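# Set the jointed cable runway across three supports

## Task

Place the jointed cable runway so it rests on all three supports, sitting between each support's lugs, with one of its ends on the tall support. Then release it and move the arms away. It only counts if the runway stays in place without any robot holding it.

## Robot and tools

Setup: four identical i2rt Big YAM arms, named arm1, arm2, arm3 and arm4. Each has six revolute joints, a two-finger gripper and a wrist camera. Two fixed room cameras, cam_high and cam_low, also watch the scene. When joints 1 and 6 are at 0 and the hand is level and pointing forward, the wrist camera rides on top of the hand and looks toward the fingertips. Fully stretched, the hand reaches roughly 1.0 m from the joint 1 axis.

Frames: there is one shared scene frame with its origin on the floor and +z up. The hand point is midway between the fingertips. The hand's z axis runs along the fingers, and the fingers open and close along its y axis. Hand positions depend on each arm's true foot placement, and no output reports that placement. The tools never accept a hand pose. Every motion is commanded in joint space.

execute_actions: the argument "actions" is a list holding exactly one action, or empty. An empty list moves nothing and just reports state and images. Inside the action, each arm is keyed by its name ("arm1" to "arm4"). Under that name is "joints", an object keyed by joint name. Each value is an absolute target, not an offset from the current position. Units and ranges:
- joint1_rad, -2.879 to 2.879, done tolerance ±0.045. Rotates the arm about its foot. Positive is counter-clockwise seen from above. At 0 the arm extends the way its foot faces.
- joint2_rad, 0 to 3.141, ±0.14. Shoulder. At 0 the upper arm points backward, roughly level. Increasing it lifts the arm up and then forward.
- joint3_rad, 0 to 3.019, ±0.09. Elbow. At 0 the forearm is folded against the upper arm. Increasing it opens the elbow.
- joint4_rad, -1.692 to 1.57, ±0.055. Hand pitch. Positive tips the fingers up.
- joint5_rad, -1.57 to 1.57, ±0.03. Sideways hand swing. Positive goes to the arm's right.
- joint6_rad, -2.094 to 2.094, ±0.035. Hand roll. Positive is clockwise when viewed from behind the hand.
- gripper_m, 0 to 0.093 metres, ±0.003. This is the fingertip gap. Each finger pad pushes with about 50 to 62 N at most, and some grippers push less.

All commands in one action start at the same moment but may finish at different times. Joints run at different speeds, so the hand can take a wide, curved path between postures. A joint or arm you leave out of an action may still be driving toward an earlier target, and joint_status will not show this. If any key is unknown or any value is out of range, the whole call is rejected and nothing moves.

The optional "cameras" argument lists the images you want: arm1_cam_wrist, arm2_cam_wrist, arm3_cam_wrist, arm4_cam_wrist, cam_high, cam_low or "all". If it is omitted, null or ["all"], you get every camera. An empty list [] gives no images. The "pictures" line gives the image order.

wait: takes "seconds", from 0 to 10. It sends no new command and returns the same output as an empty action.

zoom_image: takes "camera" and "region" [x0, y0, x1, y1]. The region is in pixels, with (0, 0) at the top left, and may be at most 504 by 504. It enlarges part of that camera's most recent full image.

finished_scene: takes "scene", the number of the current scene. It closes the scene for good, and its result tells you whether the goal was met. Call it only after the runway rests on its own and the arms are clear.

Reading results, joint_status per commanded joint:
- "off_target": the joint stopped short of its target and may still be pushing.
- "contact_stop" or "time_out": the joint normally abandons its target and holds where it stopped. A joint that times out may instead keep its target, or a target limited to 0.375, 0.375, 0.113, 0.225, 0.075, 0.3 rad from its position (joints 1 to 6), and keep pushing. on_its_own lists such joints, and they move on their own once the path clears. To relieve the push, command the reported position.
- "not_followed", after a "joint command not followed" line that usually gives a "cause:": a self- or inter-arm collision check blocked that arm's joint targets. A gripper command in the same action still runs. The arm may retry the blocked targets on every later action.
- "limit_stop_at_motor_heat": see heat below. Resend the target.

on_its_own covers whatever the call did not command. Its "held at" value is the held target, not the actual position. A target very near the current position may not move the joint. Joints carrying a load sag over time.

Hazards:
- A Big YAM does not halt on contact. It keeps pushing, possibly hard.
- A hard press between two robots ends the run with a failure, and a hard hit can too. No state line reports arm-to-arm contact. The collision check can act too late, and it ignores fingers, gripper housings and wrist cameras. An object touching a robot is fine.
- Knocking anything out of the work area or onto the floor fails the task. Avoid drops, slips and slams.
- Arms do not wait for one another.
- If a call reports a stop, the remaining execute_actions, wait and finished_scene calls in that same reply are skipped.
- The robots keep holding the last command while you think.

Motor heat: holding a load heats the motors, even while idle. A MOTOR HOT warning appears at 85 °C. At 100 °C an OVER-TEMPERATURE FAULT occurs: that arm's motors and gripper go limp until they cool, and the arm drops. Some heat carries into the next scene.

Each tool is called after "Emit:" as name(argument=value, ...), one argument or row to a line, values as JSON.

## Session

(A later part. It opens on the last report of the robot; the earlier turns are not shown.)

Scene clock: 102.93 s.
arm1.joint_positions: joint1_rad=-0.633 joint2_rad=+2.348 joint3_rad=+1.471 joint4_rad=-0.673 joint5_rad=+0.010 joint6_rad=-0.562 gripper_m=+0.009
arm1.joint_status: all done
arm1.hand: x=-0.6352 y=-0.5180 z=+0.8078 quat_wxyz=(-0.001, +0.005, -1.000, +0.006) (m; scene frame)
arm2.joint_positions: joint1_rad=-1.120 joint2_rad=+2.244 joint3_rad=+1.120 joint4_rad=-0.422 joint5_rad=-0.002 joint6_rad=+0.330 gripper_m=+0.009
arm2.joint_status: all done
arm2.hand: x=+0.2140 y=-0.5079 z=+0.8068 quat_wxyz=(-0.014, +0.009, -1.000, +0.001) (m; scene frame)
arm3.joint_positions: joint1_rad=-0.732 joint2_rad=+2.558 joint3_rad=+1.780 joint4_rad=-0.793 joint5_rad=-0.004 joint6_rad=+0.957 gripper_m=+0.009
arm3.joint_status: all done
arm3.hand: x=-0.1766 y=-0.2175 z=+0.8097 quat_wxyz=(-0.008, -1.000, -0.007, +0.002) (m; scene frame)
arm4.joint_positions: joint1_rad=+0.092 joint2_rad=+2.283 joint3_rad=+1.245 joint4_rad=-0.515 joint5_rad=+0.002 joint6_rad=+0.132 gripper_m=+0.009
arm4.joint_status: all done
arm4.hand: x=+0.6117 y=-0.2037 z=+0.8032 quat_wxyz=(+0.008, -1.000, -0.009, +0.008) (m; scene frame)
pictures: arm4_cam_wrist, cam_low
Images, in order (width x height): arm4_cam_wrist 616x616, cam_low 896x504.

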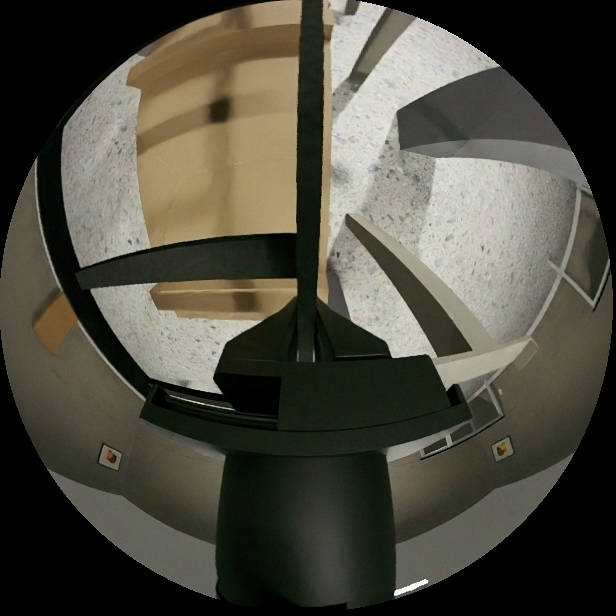

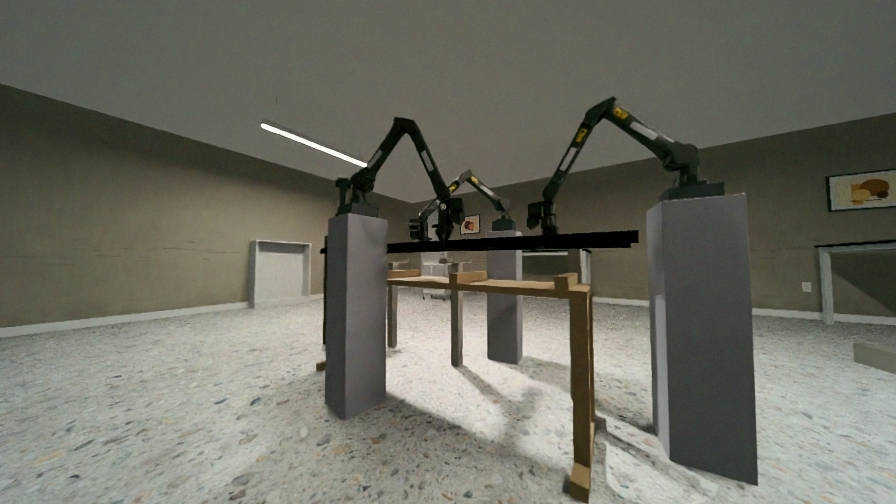

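Emit:
execute_actions(
  actions=[
    {"arm1":{"joints":{"joint2_rad":2.047,"joint3_rad":1.49,"joint4_rad":-0.845}},"arm2":{"joints":{"joint2_rad":1.945,"joint3_rad":1.11,"joint4_rad":-0.614}},"arm3":{"joints":{"joint2_rad":2.285,"joint3_rad":1.76,"joint4_rad":-0.922}},"arm4":{"joints":{"joint2_rad":1.978,"joint3_rad":1.253,"joint4_rad":-0.712}}},
  ],
  cameras=["cam_low","arm4_cam_wrist","cam_high"],
)

Scene clock: 109.30 s.
arm1.joint_positions: joint1_rad=-0.632 joint2_rad=+2.159 joint3_rad=+1.448 joint4_rad=-0.842 joint5_rad=+0.010 joint6_rad=-0.562 gripper_m=+0.009
arm1.joint_status: all done
arm1.hand: x=-0.6366 y=-0.5164 z=+0.9070 quat_wxyz=(+0.001, +0.005, -1.000, +0.005) (m; scene frame)
arm2.joint_positions: joint1_rad=-1.123 joint2_rad=+2.010 joint3_rad=+1.087 joint4_rad=-0.616 joint5_rad=+0.000 joint6_rad=+0.327 gripper_m=+0.009
arm2.joint_status: all done
arm2.hand: x=+0.2150 y=-0.5084 z=+0.9072 quat_wxyz=(-0.018, +0.009, -1.000, +0.001) (m; scene frame)
arm3.joint_positions: joint1_rad=-0.731 joint2_rad=+2.375 joint3_rad=+1.725 joint4_rad=-0.920 joint5_rad=-0.004 joint6_rad=+0.958 gripper_m=+0.009
arm3.joint_status: all done
arm3.hand: x=-0.1741 y=-0.2157 z=+0.9082 quat_wxyz=(-0.008, -1.000, -0.007, +0.002) (m; scene frame)
arm4.joint_positions: joint1_rad=+0.091 joint2_rad=+2.064 joint3_rad=+1.217 joint4_rad=-0.708 joint5_rad=+0.001 joint6_rad=+0.131 gripper_m=+0.009
arm4.joint_status: all done
arm4.hand: x=+0.6131 y=-0.2046 z=+0.9051 quat_wxyz=(+0.007, -1.000, -0.009, +0.007) (m; scene frame)
pictures: arm4_cam_wrist, cam_high, cam_low
Images, in order (width x height): arm4_cam_wrist 616x616, cam_high 896x504, cam_low 896x504.

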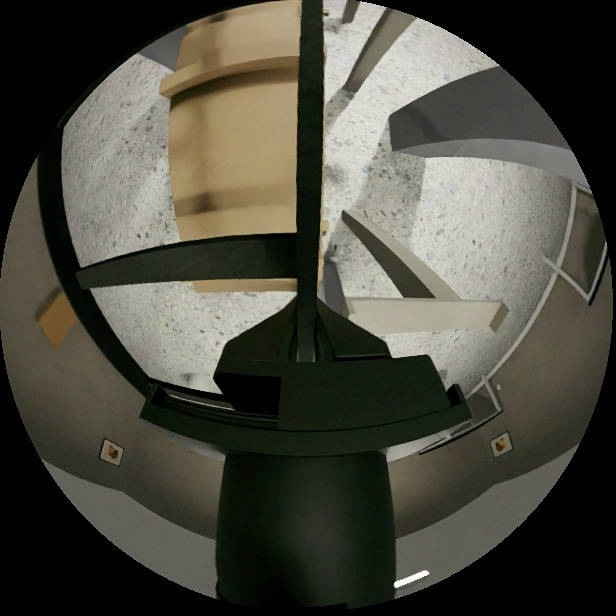

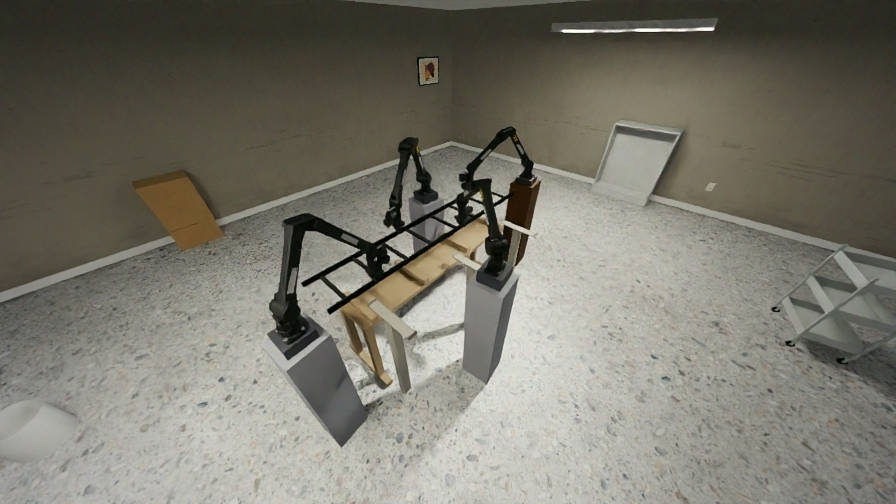

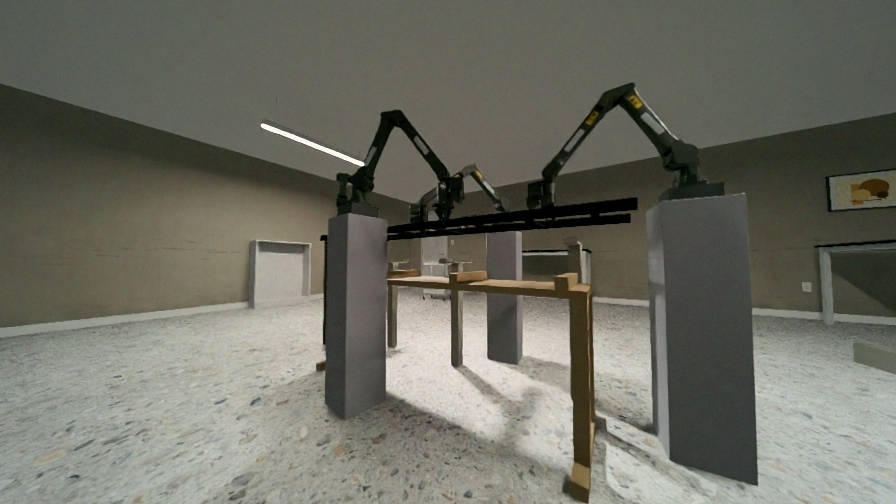

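Emit:
execute_actions(
  actions=[
    {"arm1":{"joints":{"joint1_rad":-0.423,"joint2_rad":1.966,"joint3_rad":1.295,"joint4_rad":-0.736,"joint6_rad":-0.35}},"arm2":{"joints":{"joint1_rad":-0.899,"joint2_rad":2.03,"joint3_rad":1.31,"joint4_rad":-0.733,"joint6_rad":0.555}},"arm3":{"joints":{"joint1_rad":-0.863,"joint2_rad":2.123,"joint3_rad":1.375,"joint4_rad":-0.722,"joint6_rad":0.83}},"arm4":{"joints":{"joint1_rad":-0.149,"joint2_rad":1.978,"joint3_rad":1.25,"joint4_rad":-0.71,"joint6_rad":-0.103}}},
  ],
  cameras=["cam_low","arm4_cam_wrist"],
)

Scene clock: 127.97 s.
arm1.joint_positions: joint1_rad=-0.415 joint2_rad=+2.100 joint3_rad=+1.245 joint4_rad=-0.730 joint5_rad=+0.014 joint6_rad=-0.338 gripper_m=+0.009
arm1.joint_status: all done
arm1.hand: x=-0.6424 y=-0.3826 z=+0.8846 quat_wxyz=(+0.015, +0.001, -1.000, +0.000) (m; scene frame)
arm2.joint_positions: joint1_rad=-0.893 joint2_rad=+2.107 joint3_rad=+1.272 joint4_rad=-0.719 joint5_rad=-0.002 joint6_rad=+0.563 gripper_m=+0.009
arm2.joint_status: all done
arm2.hand: x=+0.2088 y=-0.3806 z=+0.9039 quat_wxyz=(-0.009, +0.006, -1.000, +0.000) (m; scene frame)
arm3.joint_positions: joint1_rad=-0.870 joint2_rad=+2.212 joint3_rad=+1.345 joint4_rad=-0.722 joint5_rad=-0.006 joint6_rad=+0.829 gripper_m=+0.009
arm3.joint_status: all done
arm3.hand: x=-0.1771 y=-0.0861 z=+0.8955 quat_wxyz=(-0.002, -1.000, -0.002, -0.005) (m; scene frame)
arm4.joint_positions: joint1_rad=-0.154 joint2_rad=+2.074 joint3_rad=+1.214 joint4_rad=-0.697 joint5_rad=+0.001 joint6_rad=-0.100 gripper_m=+0.009
arm4.joint_status: all done
arm4.hand: x=+0.6110 y=-0.0782 z=+0.9014 quat_wxyz=(+0.009, -1.000, -0.002, +0.006) (m; scene frame)
pictures: arm4_cam_wrist, cam_low
Images, in order (width x height): arm4_cam_wrist 616x616, cam_low 896x504.

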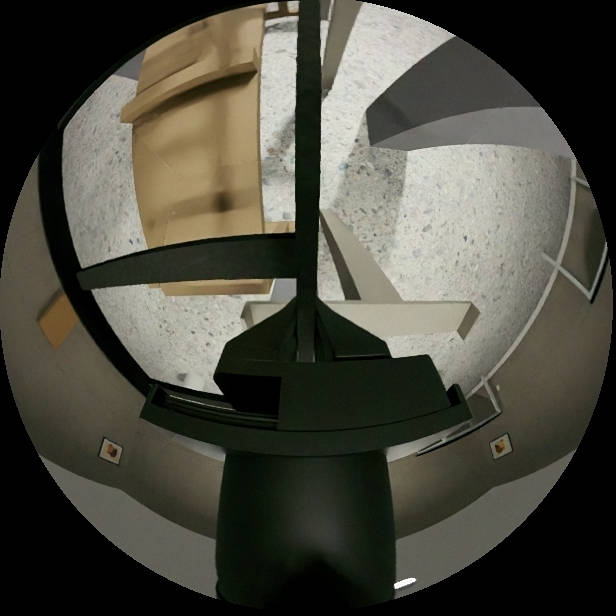

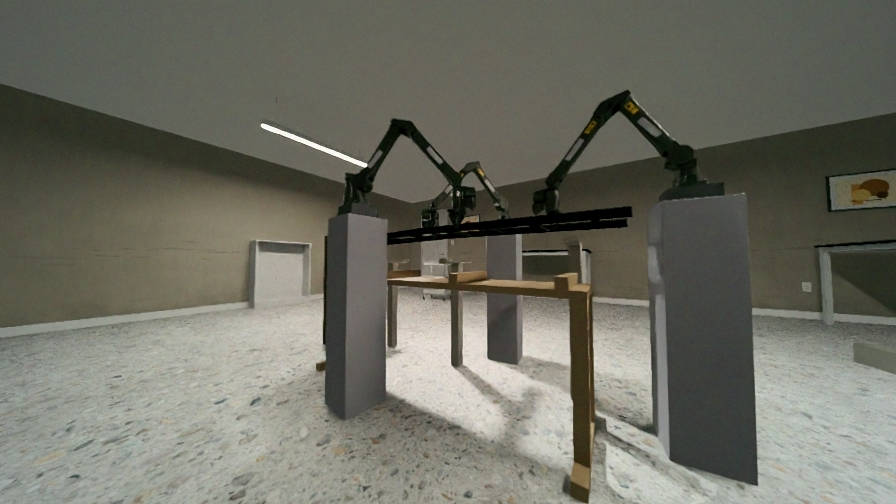

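Emit:
execute_actions(
  actions=[
    {"arm1":{"joints":{"joint1_rad":-0.195,"joint2_rad":1.89,"joint3_rad":1.208,"joint4_rad":-0.695,"joint6_rad":-0.12}},"arm2":{"joints":{"joint1_rad":-0.735,"joint2_rad":2.16,"joint3_rad":1.60,"joint4_rad":-0.88,"joint6_rad":0.722}},"arm3":{"joints":{"joint1_rad":-1.028,"joint2_rad":1.988,"joint3_rad":1.087,"joint4_rad":-0.566,"joint6_rad":0.668}},"arm4":{"joints":{"joint1_rad":-0.364,"joint2_rad":2.0,"joint3_rad":1.344,"joint4_rad":-0.76,"joint6_rad":-0.317}}},
  ],
  cameras=["cam_low"],
)

Scene clock: 134.43 s.
arm1.joint_positions: joint1_rad=-0.186 joint2_rad=+2.022 joint3_rad=+1.155 joint4_rad=-0.702 joint5_rad=+0.007 joint6_rad=-0.108 gripper_m=+0.009
arm1.joint_status: all done
arm1.hand: x=-0.6383 y=-0.2635 z=+0.9010 quat_wxyz=(+0.005, +0.001, -1.000, +0.000) (m; scene frame)
arm2.joint_positions: joint1_rad=-0.734 joint2_rad=+2.234 joint3_rad=+1.547 joint4_rad=-0.867 joint5_rad=+0.001 joint6_rad=+0.724 gripper_m=+0.009
arm2.joint_status: all done
arm2.hand: x=+0.2124 y=-0.2643 z=+0.9092 quat_wxyz=(-0.009, +0.005, -1.000, +0.001) (m; scene frame)
arm3.joint_positions: joint1_rad=-1.030 joint2_rad=+2.064 joint3_rad=+1.051 joint4_rad=-0.567 joint5_rad=-0.002 joint6_rad=+0.671 gripper_m=+0.009
arm3.joint_status: all done
arm3.hand: x=-0.1713 y=+0.0306 z=+0.8998 quat_wxyz=(-0.005, -1.000, -0.002, +0.000) (m; scene frame)
arm4.joint_positions: joint1_rad=-0.374 joint2_rad=+2.103 joint3_rad=+1.282 joint4_rad=-0.743 joint5_rad=+0.005 joint6_rad=-0.319 gripper_m=+0.009
arm4.joint_status: all done
arm4.hand: x=+0.6177 y=+0.0391 z=+0.9060 quat_wxyz=(+0.011, -1.000, -0.001, +0.002) (m; scene frame)
pictures: cam_low
Images, in order (width x height): cam_low 896x504.

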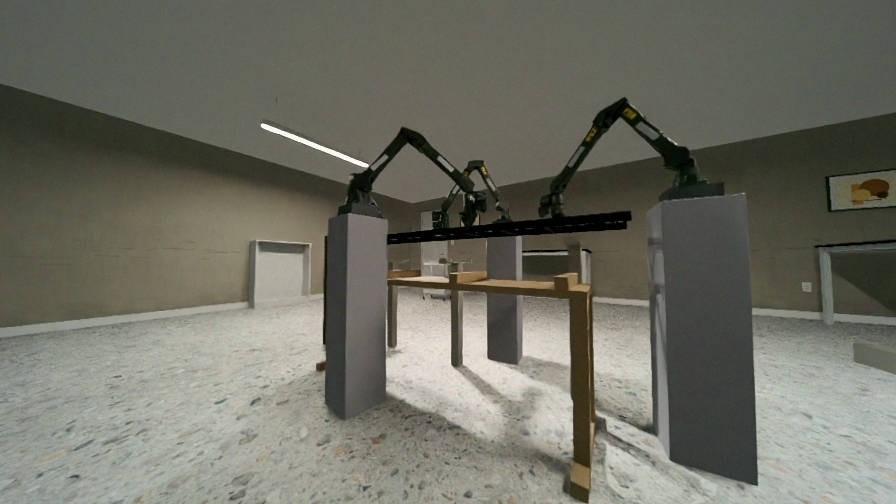

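Emit:
execute_actions(
  actions=[
    {"arm1":{"joints":{"joint1_rad":0.054,"joint2_rad":1.91,"joint3_rad":1.21,"joint4_rad":-0.69,"joint6_rad":0.132}},"arm2":{"joints":{"joint1_rad":-0.6,"joint2_rad":2.36,"joint3_rad":2.02,"joint4_rad":-1.082,"joint6_rad":0.86}},"arm3":{"joints":{"joint1_rad":-1.267,"joint2_rad":1.915,"joint3_rad":0.892,"joint4_rad":-0.454,"joint6_rad":0.432}},"arm4":{"joints":{"joint1_rad":-0.555,"joint2_rad":2.095,"joint3_rad":1.55,"joint4_rad":-0.855,"joint6_rad":-0.503}}},
  ],
)

Scene clock: 141.07 s.
arm1.joint_positions: joint1_rad=+0.065 joint2_rad=+2.022 joint3_rad=+1.151 joint4_rad=-0.704 joint5_rad=+0.000 joint6_rad=+0.146 gripper_m=+0.009
arm1.joint_status: all done
arm1.hand: x=-0.6435 y=-0.1385 z=+0.9006 quat_wxyz=(+0.008, +0.000, -1.000, -0.003) (m; scene frame)
arm2.joint_positions: joint1_rad=-0.600 joint2_rad=+2.433 joint3_rad=+1.926 joint4_rad=-1.055 joint5_rad=+0.002 joint6_rad=+0.861 gripper_m=+0.009
arm2.joint_status: joint3_rad time_out (moved +0.379 of +0.473); the others done
arm2.on_its_own: joint3_rad reads +1.926 and still pushes toward +2.020 since a time_out
arm2.hand: x=+0.2069 y=-0.1455 z=+0.9031 quat_wxyz=(-0.006, +0.004, -1.000, +0.003) (m; scene frame)
arm3.joint_positions: joint1_rad=-1.271 joint2_rad=+1.993 joint3_rad=+0.860 joint4_rad=-0.449 joint5_rad=-0.001 joint6_rad=+0.434 gripper_m=+0.009
arm3.joint_status: all done
arm3.hand: x=-0.1729 y=+0.1511 z=+0.8925 quat_wxyz=(-0.005, -1.000, +0.001, -0.001) (m; scene frame)
arm4.joint_positions: joint1_rad=-0.568 joint2_rad=+2.224 joint3_rad=+1.479 joint4_rad=-0.841 joint5_rad=+0.009 joint6_rad=-0.500 gripper_m=+0.009
arm4.joint_status: all done
arm4.hand: x=+0.6173 y=+0.1578 z=+0.8961 quat_wxyz=(+0.008, -1.000, +0.005, -0.010) (m; scene frame)
pictures: arm1_cam_wrist, arm2_cam_wrist, arm3_cam_wrist, arm4_cam_wrist, cam_high, cam_low
Images, in order (width x height): arm1_cam_wrist 616x616, arm2_cam_wrist 616x616, arm3_cam_wrist 616x616, arm4_cam_wrist 616x616, cam_high 896x504, cam_low 896x504.

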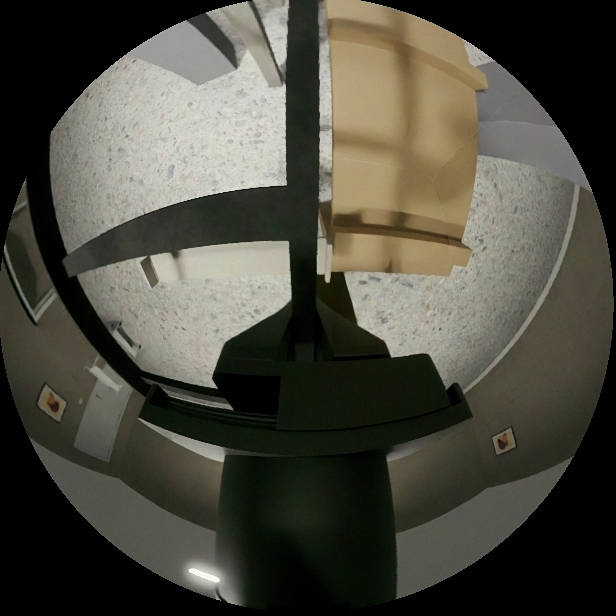

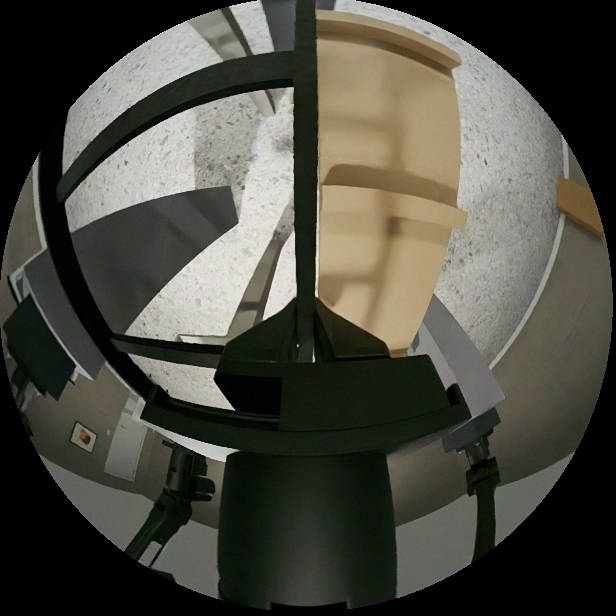

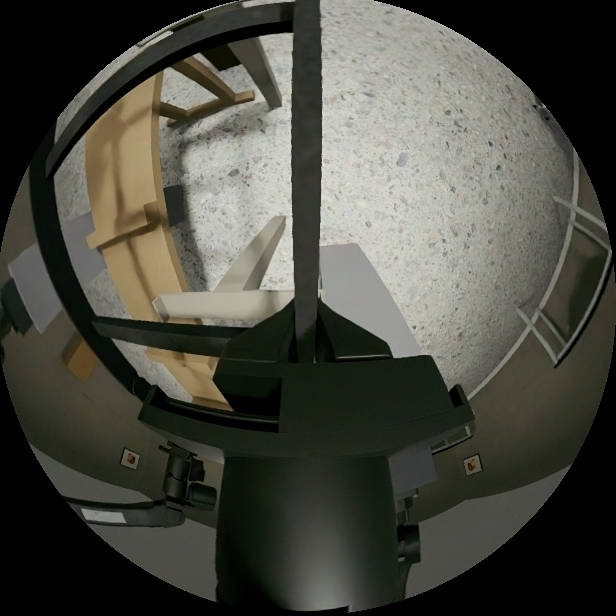

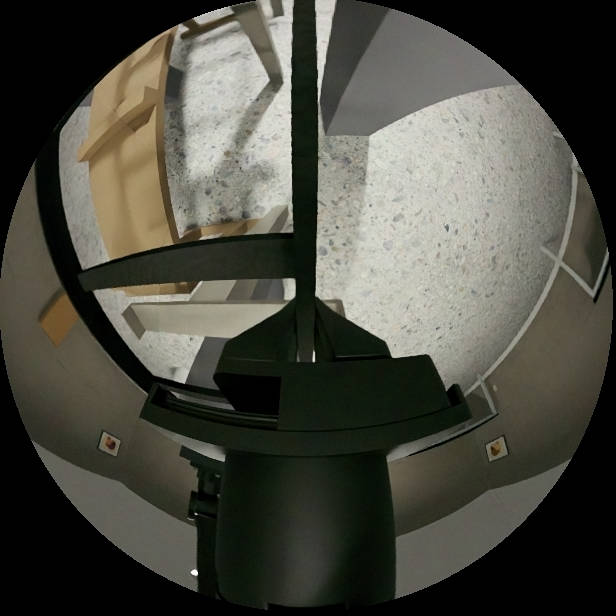

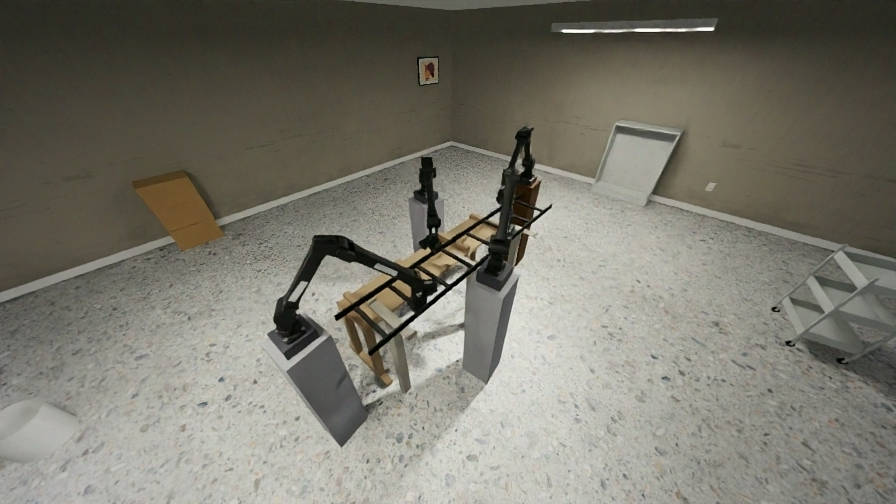

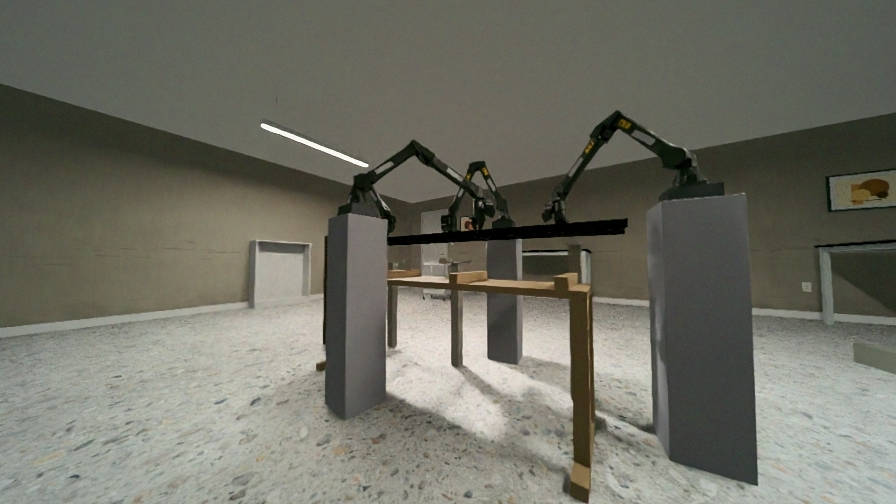

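Emit:
zoom_image(
  camera="arm1_cam_wrist",
  region=[120,190,360,310],
)

Emit:
zoom_image(
  camera="arm4_cam_wrist",
  region=[110,240,370,370],
)

Emit:
zoom_image(
  camera="arm3_cam_wrist",
  region=[130,240,350,350],
)

Region (120, 190, 360, 310) of arm1_cam_wrist's 616x616 image, scaled by 2.100, with more detail than that image has.

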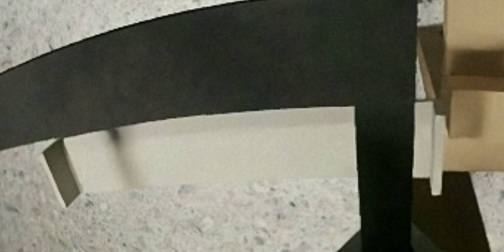

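Region (110, 240, 370, 370) of arm4_cam_wrist's 616x616 image, scaled by 1.938, with more detail than that image has.

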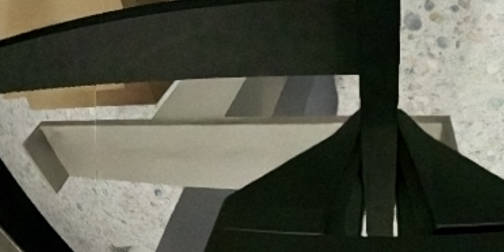

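Region (130, 240, 350, 350) of arm3_cam_wrist's 616x616 image, scaled by 2.291, with more detail than that image has.

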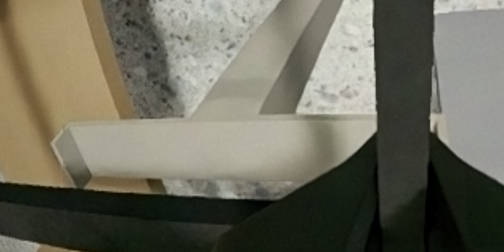

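Emit:
execute_actions(
  actions=[
    {"arm1":{"joints":{"joint1_rad":0.033,"joint2_rad":2.065,"joint3_rad":1.21,"joint4_rad":-0.552,"joint6_rad":0.085}},"arm2":{"joints":{"joint1_rad":-0.588,"joint2_rad":2.46,"joint3_rad":2.066,"joint4_rad":-1.045,"joint6_rad":0.843}},"arm3":{"joints":{"joint1_rad":-1.281,"joint2_rad":2.08,"joint3_rad":0.915,"joint4_rad":-0.326,"joint6_rad":0.398}},"arm4":{"joints":{"joint1_rad":-0.587,"joint2_rad":2.115,"joint3_rad":1.595,"joint4_rad":-0.86,"joint6_rad":-0.542}}},
  ],
)

Scene clock: 170.23 s.
arm1.joint_positions: joint1_rad=+0.047 joint2_rad=+2.171 joint3_rad=+1.157 joint4_rad=-0.535 joint5_rad=+0.000 joint6_rad=+0.109 gripper_m=+0.009
arm1.joint_status: all done
arm1.hand: x=-0.6369 y=-0.1460 z=+0.8318 quat_wxyz=(-0.005, +0.009, -1.000, -0.005) (m; scene frame)
arm2.joint_positions: joint1_rad=-0.600 joint2_rad=+2.516 joint3_rad=+1.980 joint4_rad=-1.035 joint5_rad=+0.004 joint6_rad=+0.845 gripper_m=+0.009
arm2.joint_status: all done
arm2.hand: x=+0.2120 y=-0.1406 z=+0.8652 quat_wxyz=(-0.004, +0.012, -1.000, +0.007) (m; scene frame)
arm3.joint_positions: joint1_rad=-1.271 joint2_rad=+2.147 joint3_rad=+0.886 joint4_rad=-0.325 joint5_rad=-0.004 joint6_rad=+0.417 gripper_m=+0.009
arm3.joint_status: all done
arm3.hand: x=-0.1723 y=+0.1504 z=+0.8376 quat_wxyz=(-0.005, -1.000, -0.008, -0.004) (m; scene frame)
arm4.joint_positions: joint1_rad=-0.585 joint2_rad=+2.239 joint3_rad=+1.498 joint4_rad=-0.841 joint5_rad=+0.010 joint6_rad=-0.537 gripper_m=+0.009
arm4.joint_status: joint3_rad time_out (moved +0.019 of +0.116); the others done
arm4.on_its_own: joint3_rad reads +1.498 and still pushes toward +1.595 since a time_out
arm4.hand: x=+0.6175 y=+0.1697 z=+0.8928 quat_wxyz=(+0.009, -1.000, -0.005, -0.008) (m; scene frame)
pictures: arm1_cam_wrist, arm2_cam_wrist, arm3_cam_wrist, arm4_cam_wrist, cam_high, cam_low
Images, in order (width x height): arm1_cam_wrist 616x616, arm2_cam_wrist 616x616, arm3_cam_wrist 616x616, arm4_cam_wrist 616x616, cam_high 896x504, cam_low 896x504.

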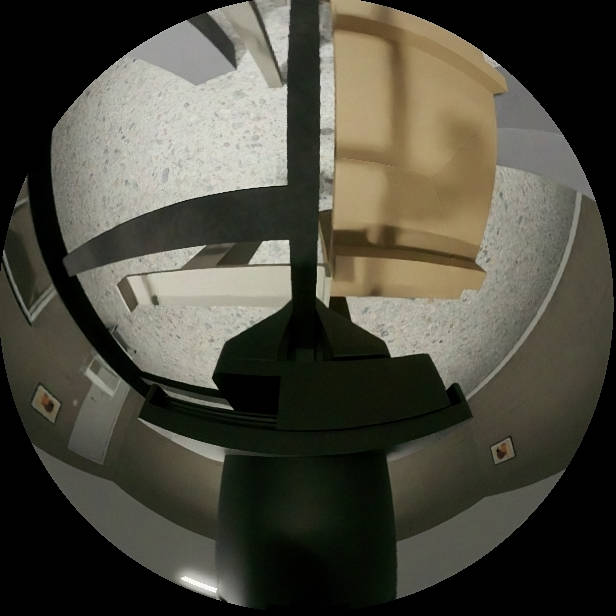

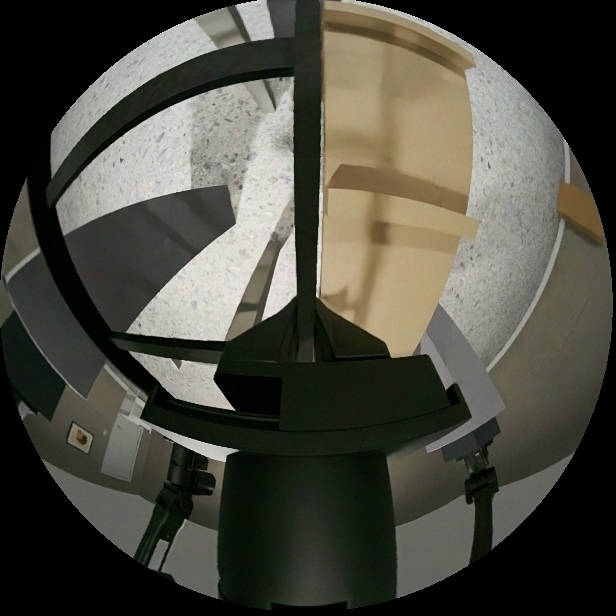

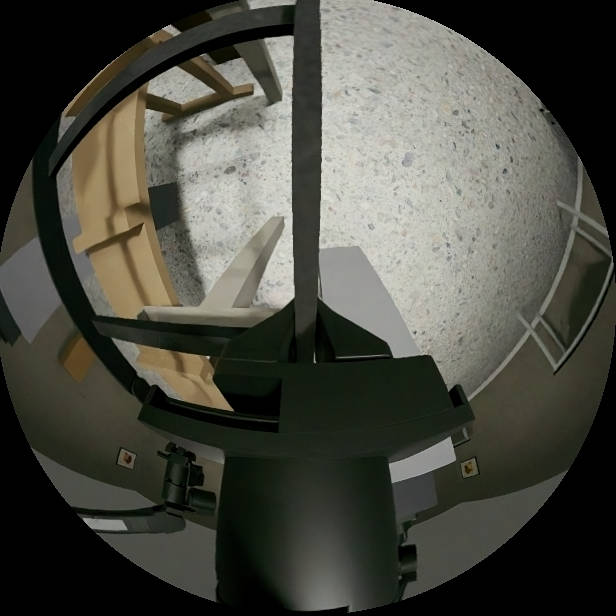

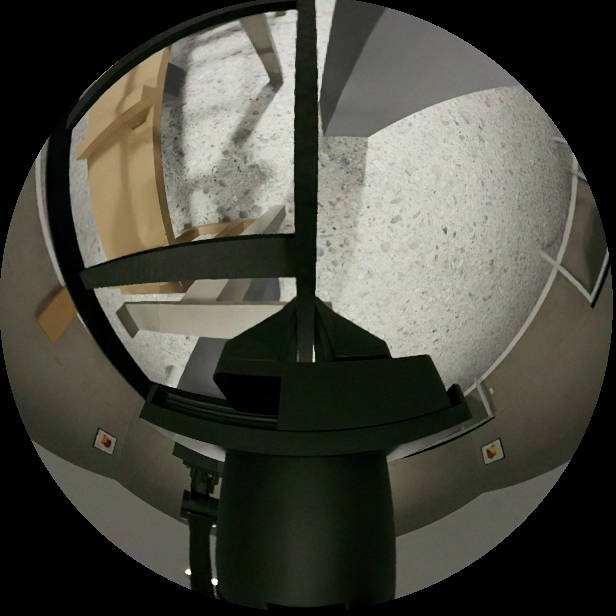

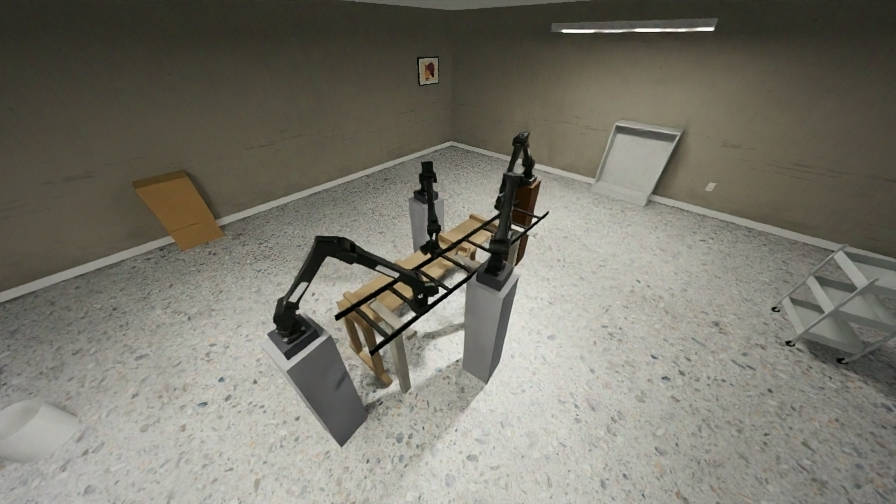

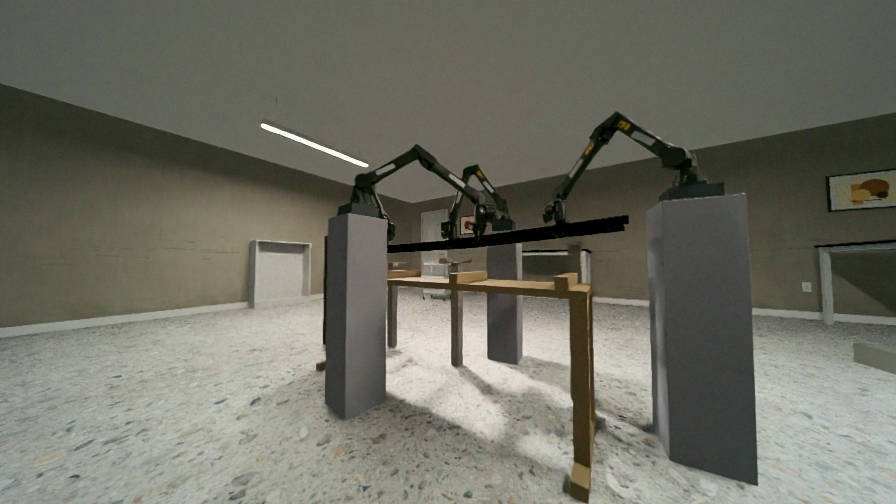

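Emit:
zoom_image(
  camera="arm1_cam_wrist",
  region=[100,240,350,330],
)

Emit:
zoom_image(
  camera="arm4_cam_wrist",
  region=[90,270,350,370],
)

Emit:
zoom_image(
  camera="cam_high",
  region=[320,190,570,370],
)

Region (100, 240, 350, 330) of arm1_cam_wrist's 616x616 image, scaled by 2.016, with more detail than that image has; it fills the top 181 rows of this view, and the rest is white.

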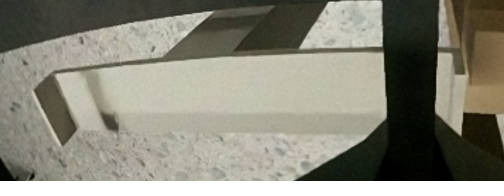

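Region (90, 270, 350, 370) of arm4_cam_wrist's 616x616 image, scaled by 1.938, with more detail than that image has; it fills the top 194 rows of this view, and the rest is white.

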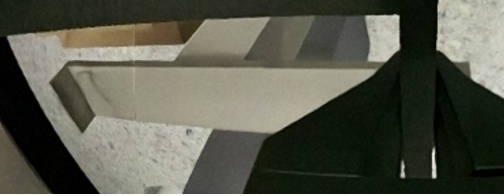

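Region (320, 190, 570, 370) of cam_high's 896x504 image, scaled by 2.016, with more detail than that image has; it fills the top 363 rows of this view, and the rest is white.

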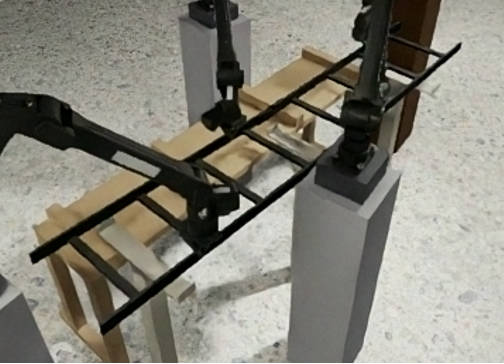

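Emit:
execute_actions(
  actions=[
    {"arm1":{"joints":{"joint1_rad":0.018,"joint2_rad":2.147,"joint3_rad":1.24,"joint4_rad":-0.505,"joint6_rad":0.08}},"arm2":{"joints":{"joint1_rad":-0.572,"joint2_rad":2.485,"joint3_rad":2.095,"joint4_rad":-1.025,"joint6_rad":0.845}},"arm3":{"joints":{"joint1_rad":-1.30,"joint2_rad":2.171,"joint3_rad":0.933,"joint4_rad":-0.248,"joint6_rad":0.385}},"arm4":{"joints":{"joint1_rad":-0.605,"joint2_rad":2.15,"joint3_rad":1.595,"joint4_rad":-0.825,"joint6_rad":-0.555}}},
  ],
  cameras=["arm1_cam_wrist","arm3_cam_wrist","arm4_cam_wrist","cam_high"],
)

Emit:
zoom_image(
  camera="arm1_cam_wrist",
  region=[80,240,350,350],
)

Emit:
zoom_image(
  camera="arm4_cam_wrist",
  region=[80,270,350,380],
)

Emit:
zoom_image(
  camera="cam_high",
  region=[320,190,570,370],
)

Scene clock: 189.00 s.
arm1.joint_positions: joint1_rad=+0.043 joint2_rad=+2.237 joint3_rad=+1.181 joint4_rad=-0.494 joint5_rad=+0.003 joint6_rad=+0.103 gripper_m=+0.009
arm1.joint_status: all done
arm1.hand: x=-0.6336 y=-0.1478 z=+0.8048 quat_wxyz=(-0.005, +0.010, -1.000, -0.004) (m; scene frame)
arm2.joint_positions: joint1_rad=-0.597 joint2_rad=+2.554 joint3_rad=+2.000 joint4_rad=-1.013 joint5_rad=+0.013 joint6_rad=+0.845 gripper_m=+0.009
arm2.joint_status: joint3_rad time_out (moved +0.021 of +0.115); the others done
arm2.on_its_own: joint3_rad reads +2.000 and still pushes toward +2.095 since a time_out
arm2.hand: x=+0.2139 y=-0.1374 z=+0.8463 quat_wxyz=(-0.009, +0.013, -1.000, +0.008) (m; scene frame)
arm3.joint_positions: joint1_rad=-1.275 joint2_rad=+2.222 joint3_rad=+0.899 joint4_rad=-0.260 joint5_rad=-0.012 joint6_rad=+0.408 gripper_m=+0.009
arm3.joint_status: all done
arm3.hand: x=-0.1714 y=+0.1508 z=+0.8104 quat_wxyz=(-0.010, -1.000, -0.010, -0.004) (m; scene frame)
arm4.joint_positions: joint1_rad=-0.594 joint2_rad=+2.273 joint3_rad=+1.508 joint4_rad=-0.819 joint5_rad=+0.005 joint6_rad=-0.547 gripper_m=+0.009
arm4.joint_status: all done
arm4.hand: x=+0.6182 y=+0.1746 z=+0.8764 quat_wxyz=(+0.006, -1.000, -0.005, -0.008) (m; scene frame)
pictures: arm1_cam_wrist, arm3_cam_wrist, arm4_cam_wrist, cam_high
Images, in order (width x height): arm1_cam_wrist 616x616, arm3_cam_wrist 616x616, arm4_cam_wrist 616x616, cam_high 896x504.

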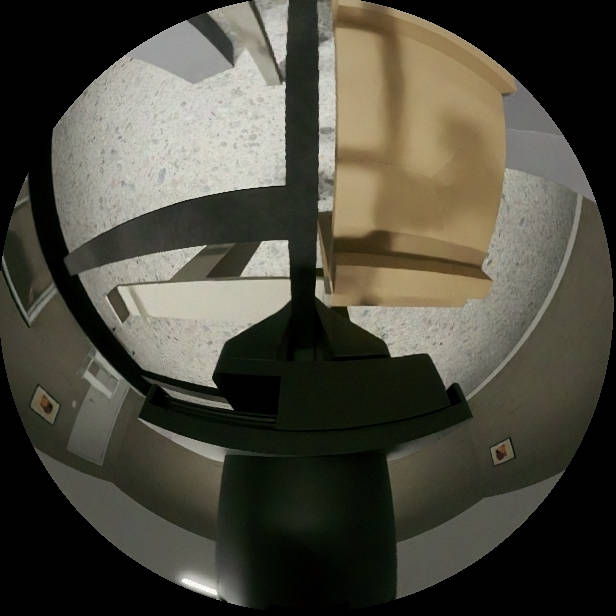

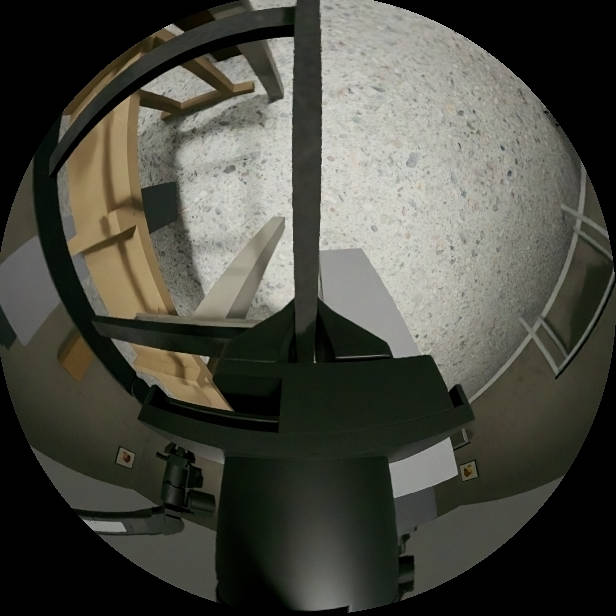

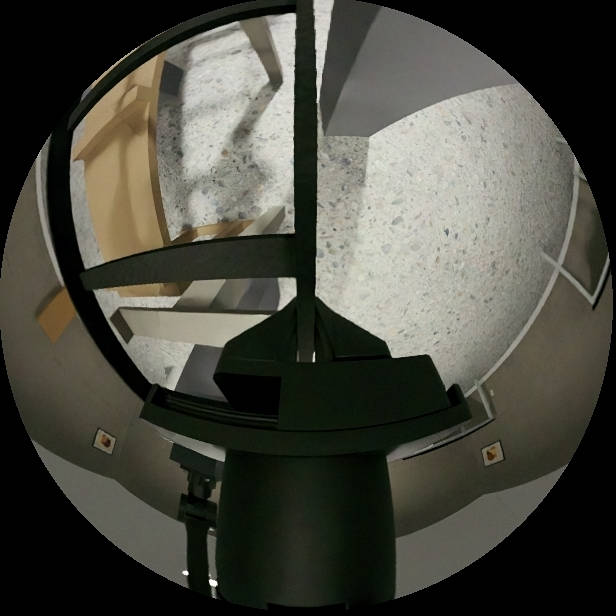

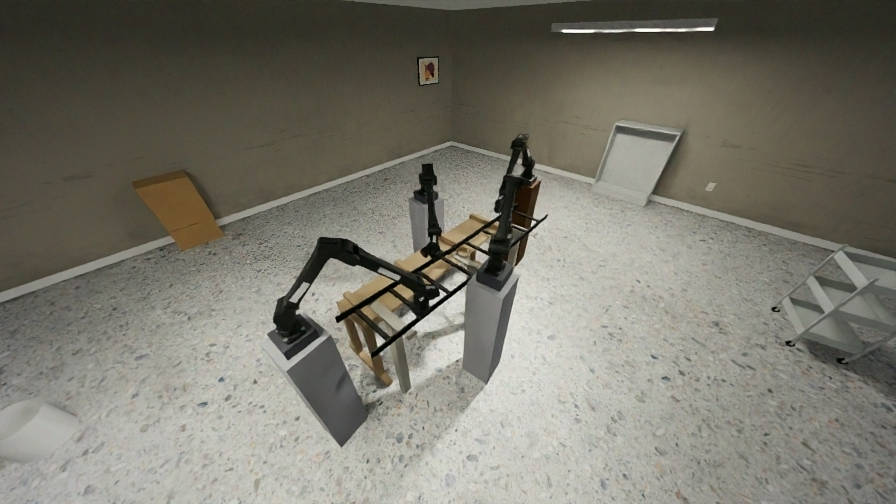

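Region (80, 240, 350, 350) of arm1_cam_wrist's 616x616 image, scaled by 1.867, with more detail than that image has; it fills the top 205 rows of this view, and the rest is white.

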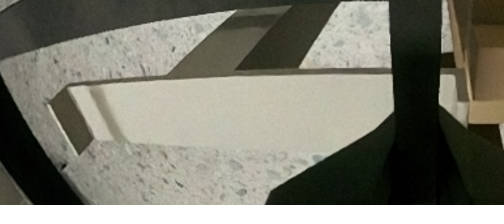

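Region (80, 270, 350, 380) of arm4_cam_wrist's 616x616 image, scaled by 1.867, with more detail than that image has; it fills the top 205 rows of this view, and the rest is white.

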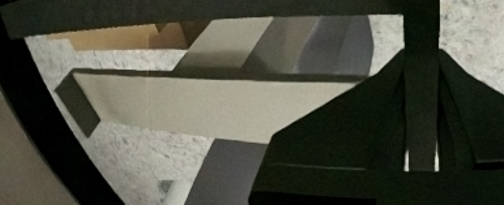

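Region (320, 190, 570, 370) of cam_high's 896x504 image, scaled by 2.016, with more detail than that image has; it fills the top 363 rows of this view, and the rest is white.

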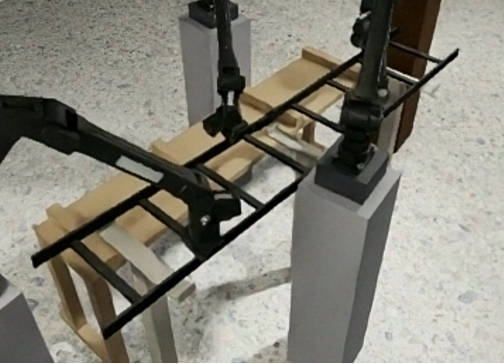

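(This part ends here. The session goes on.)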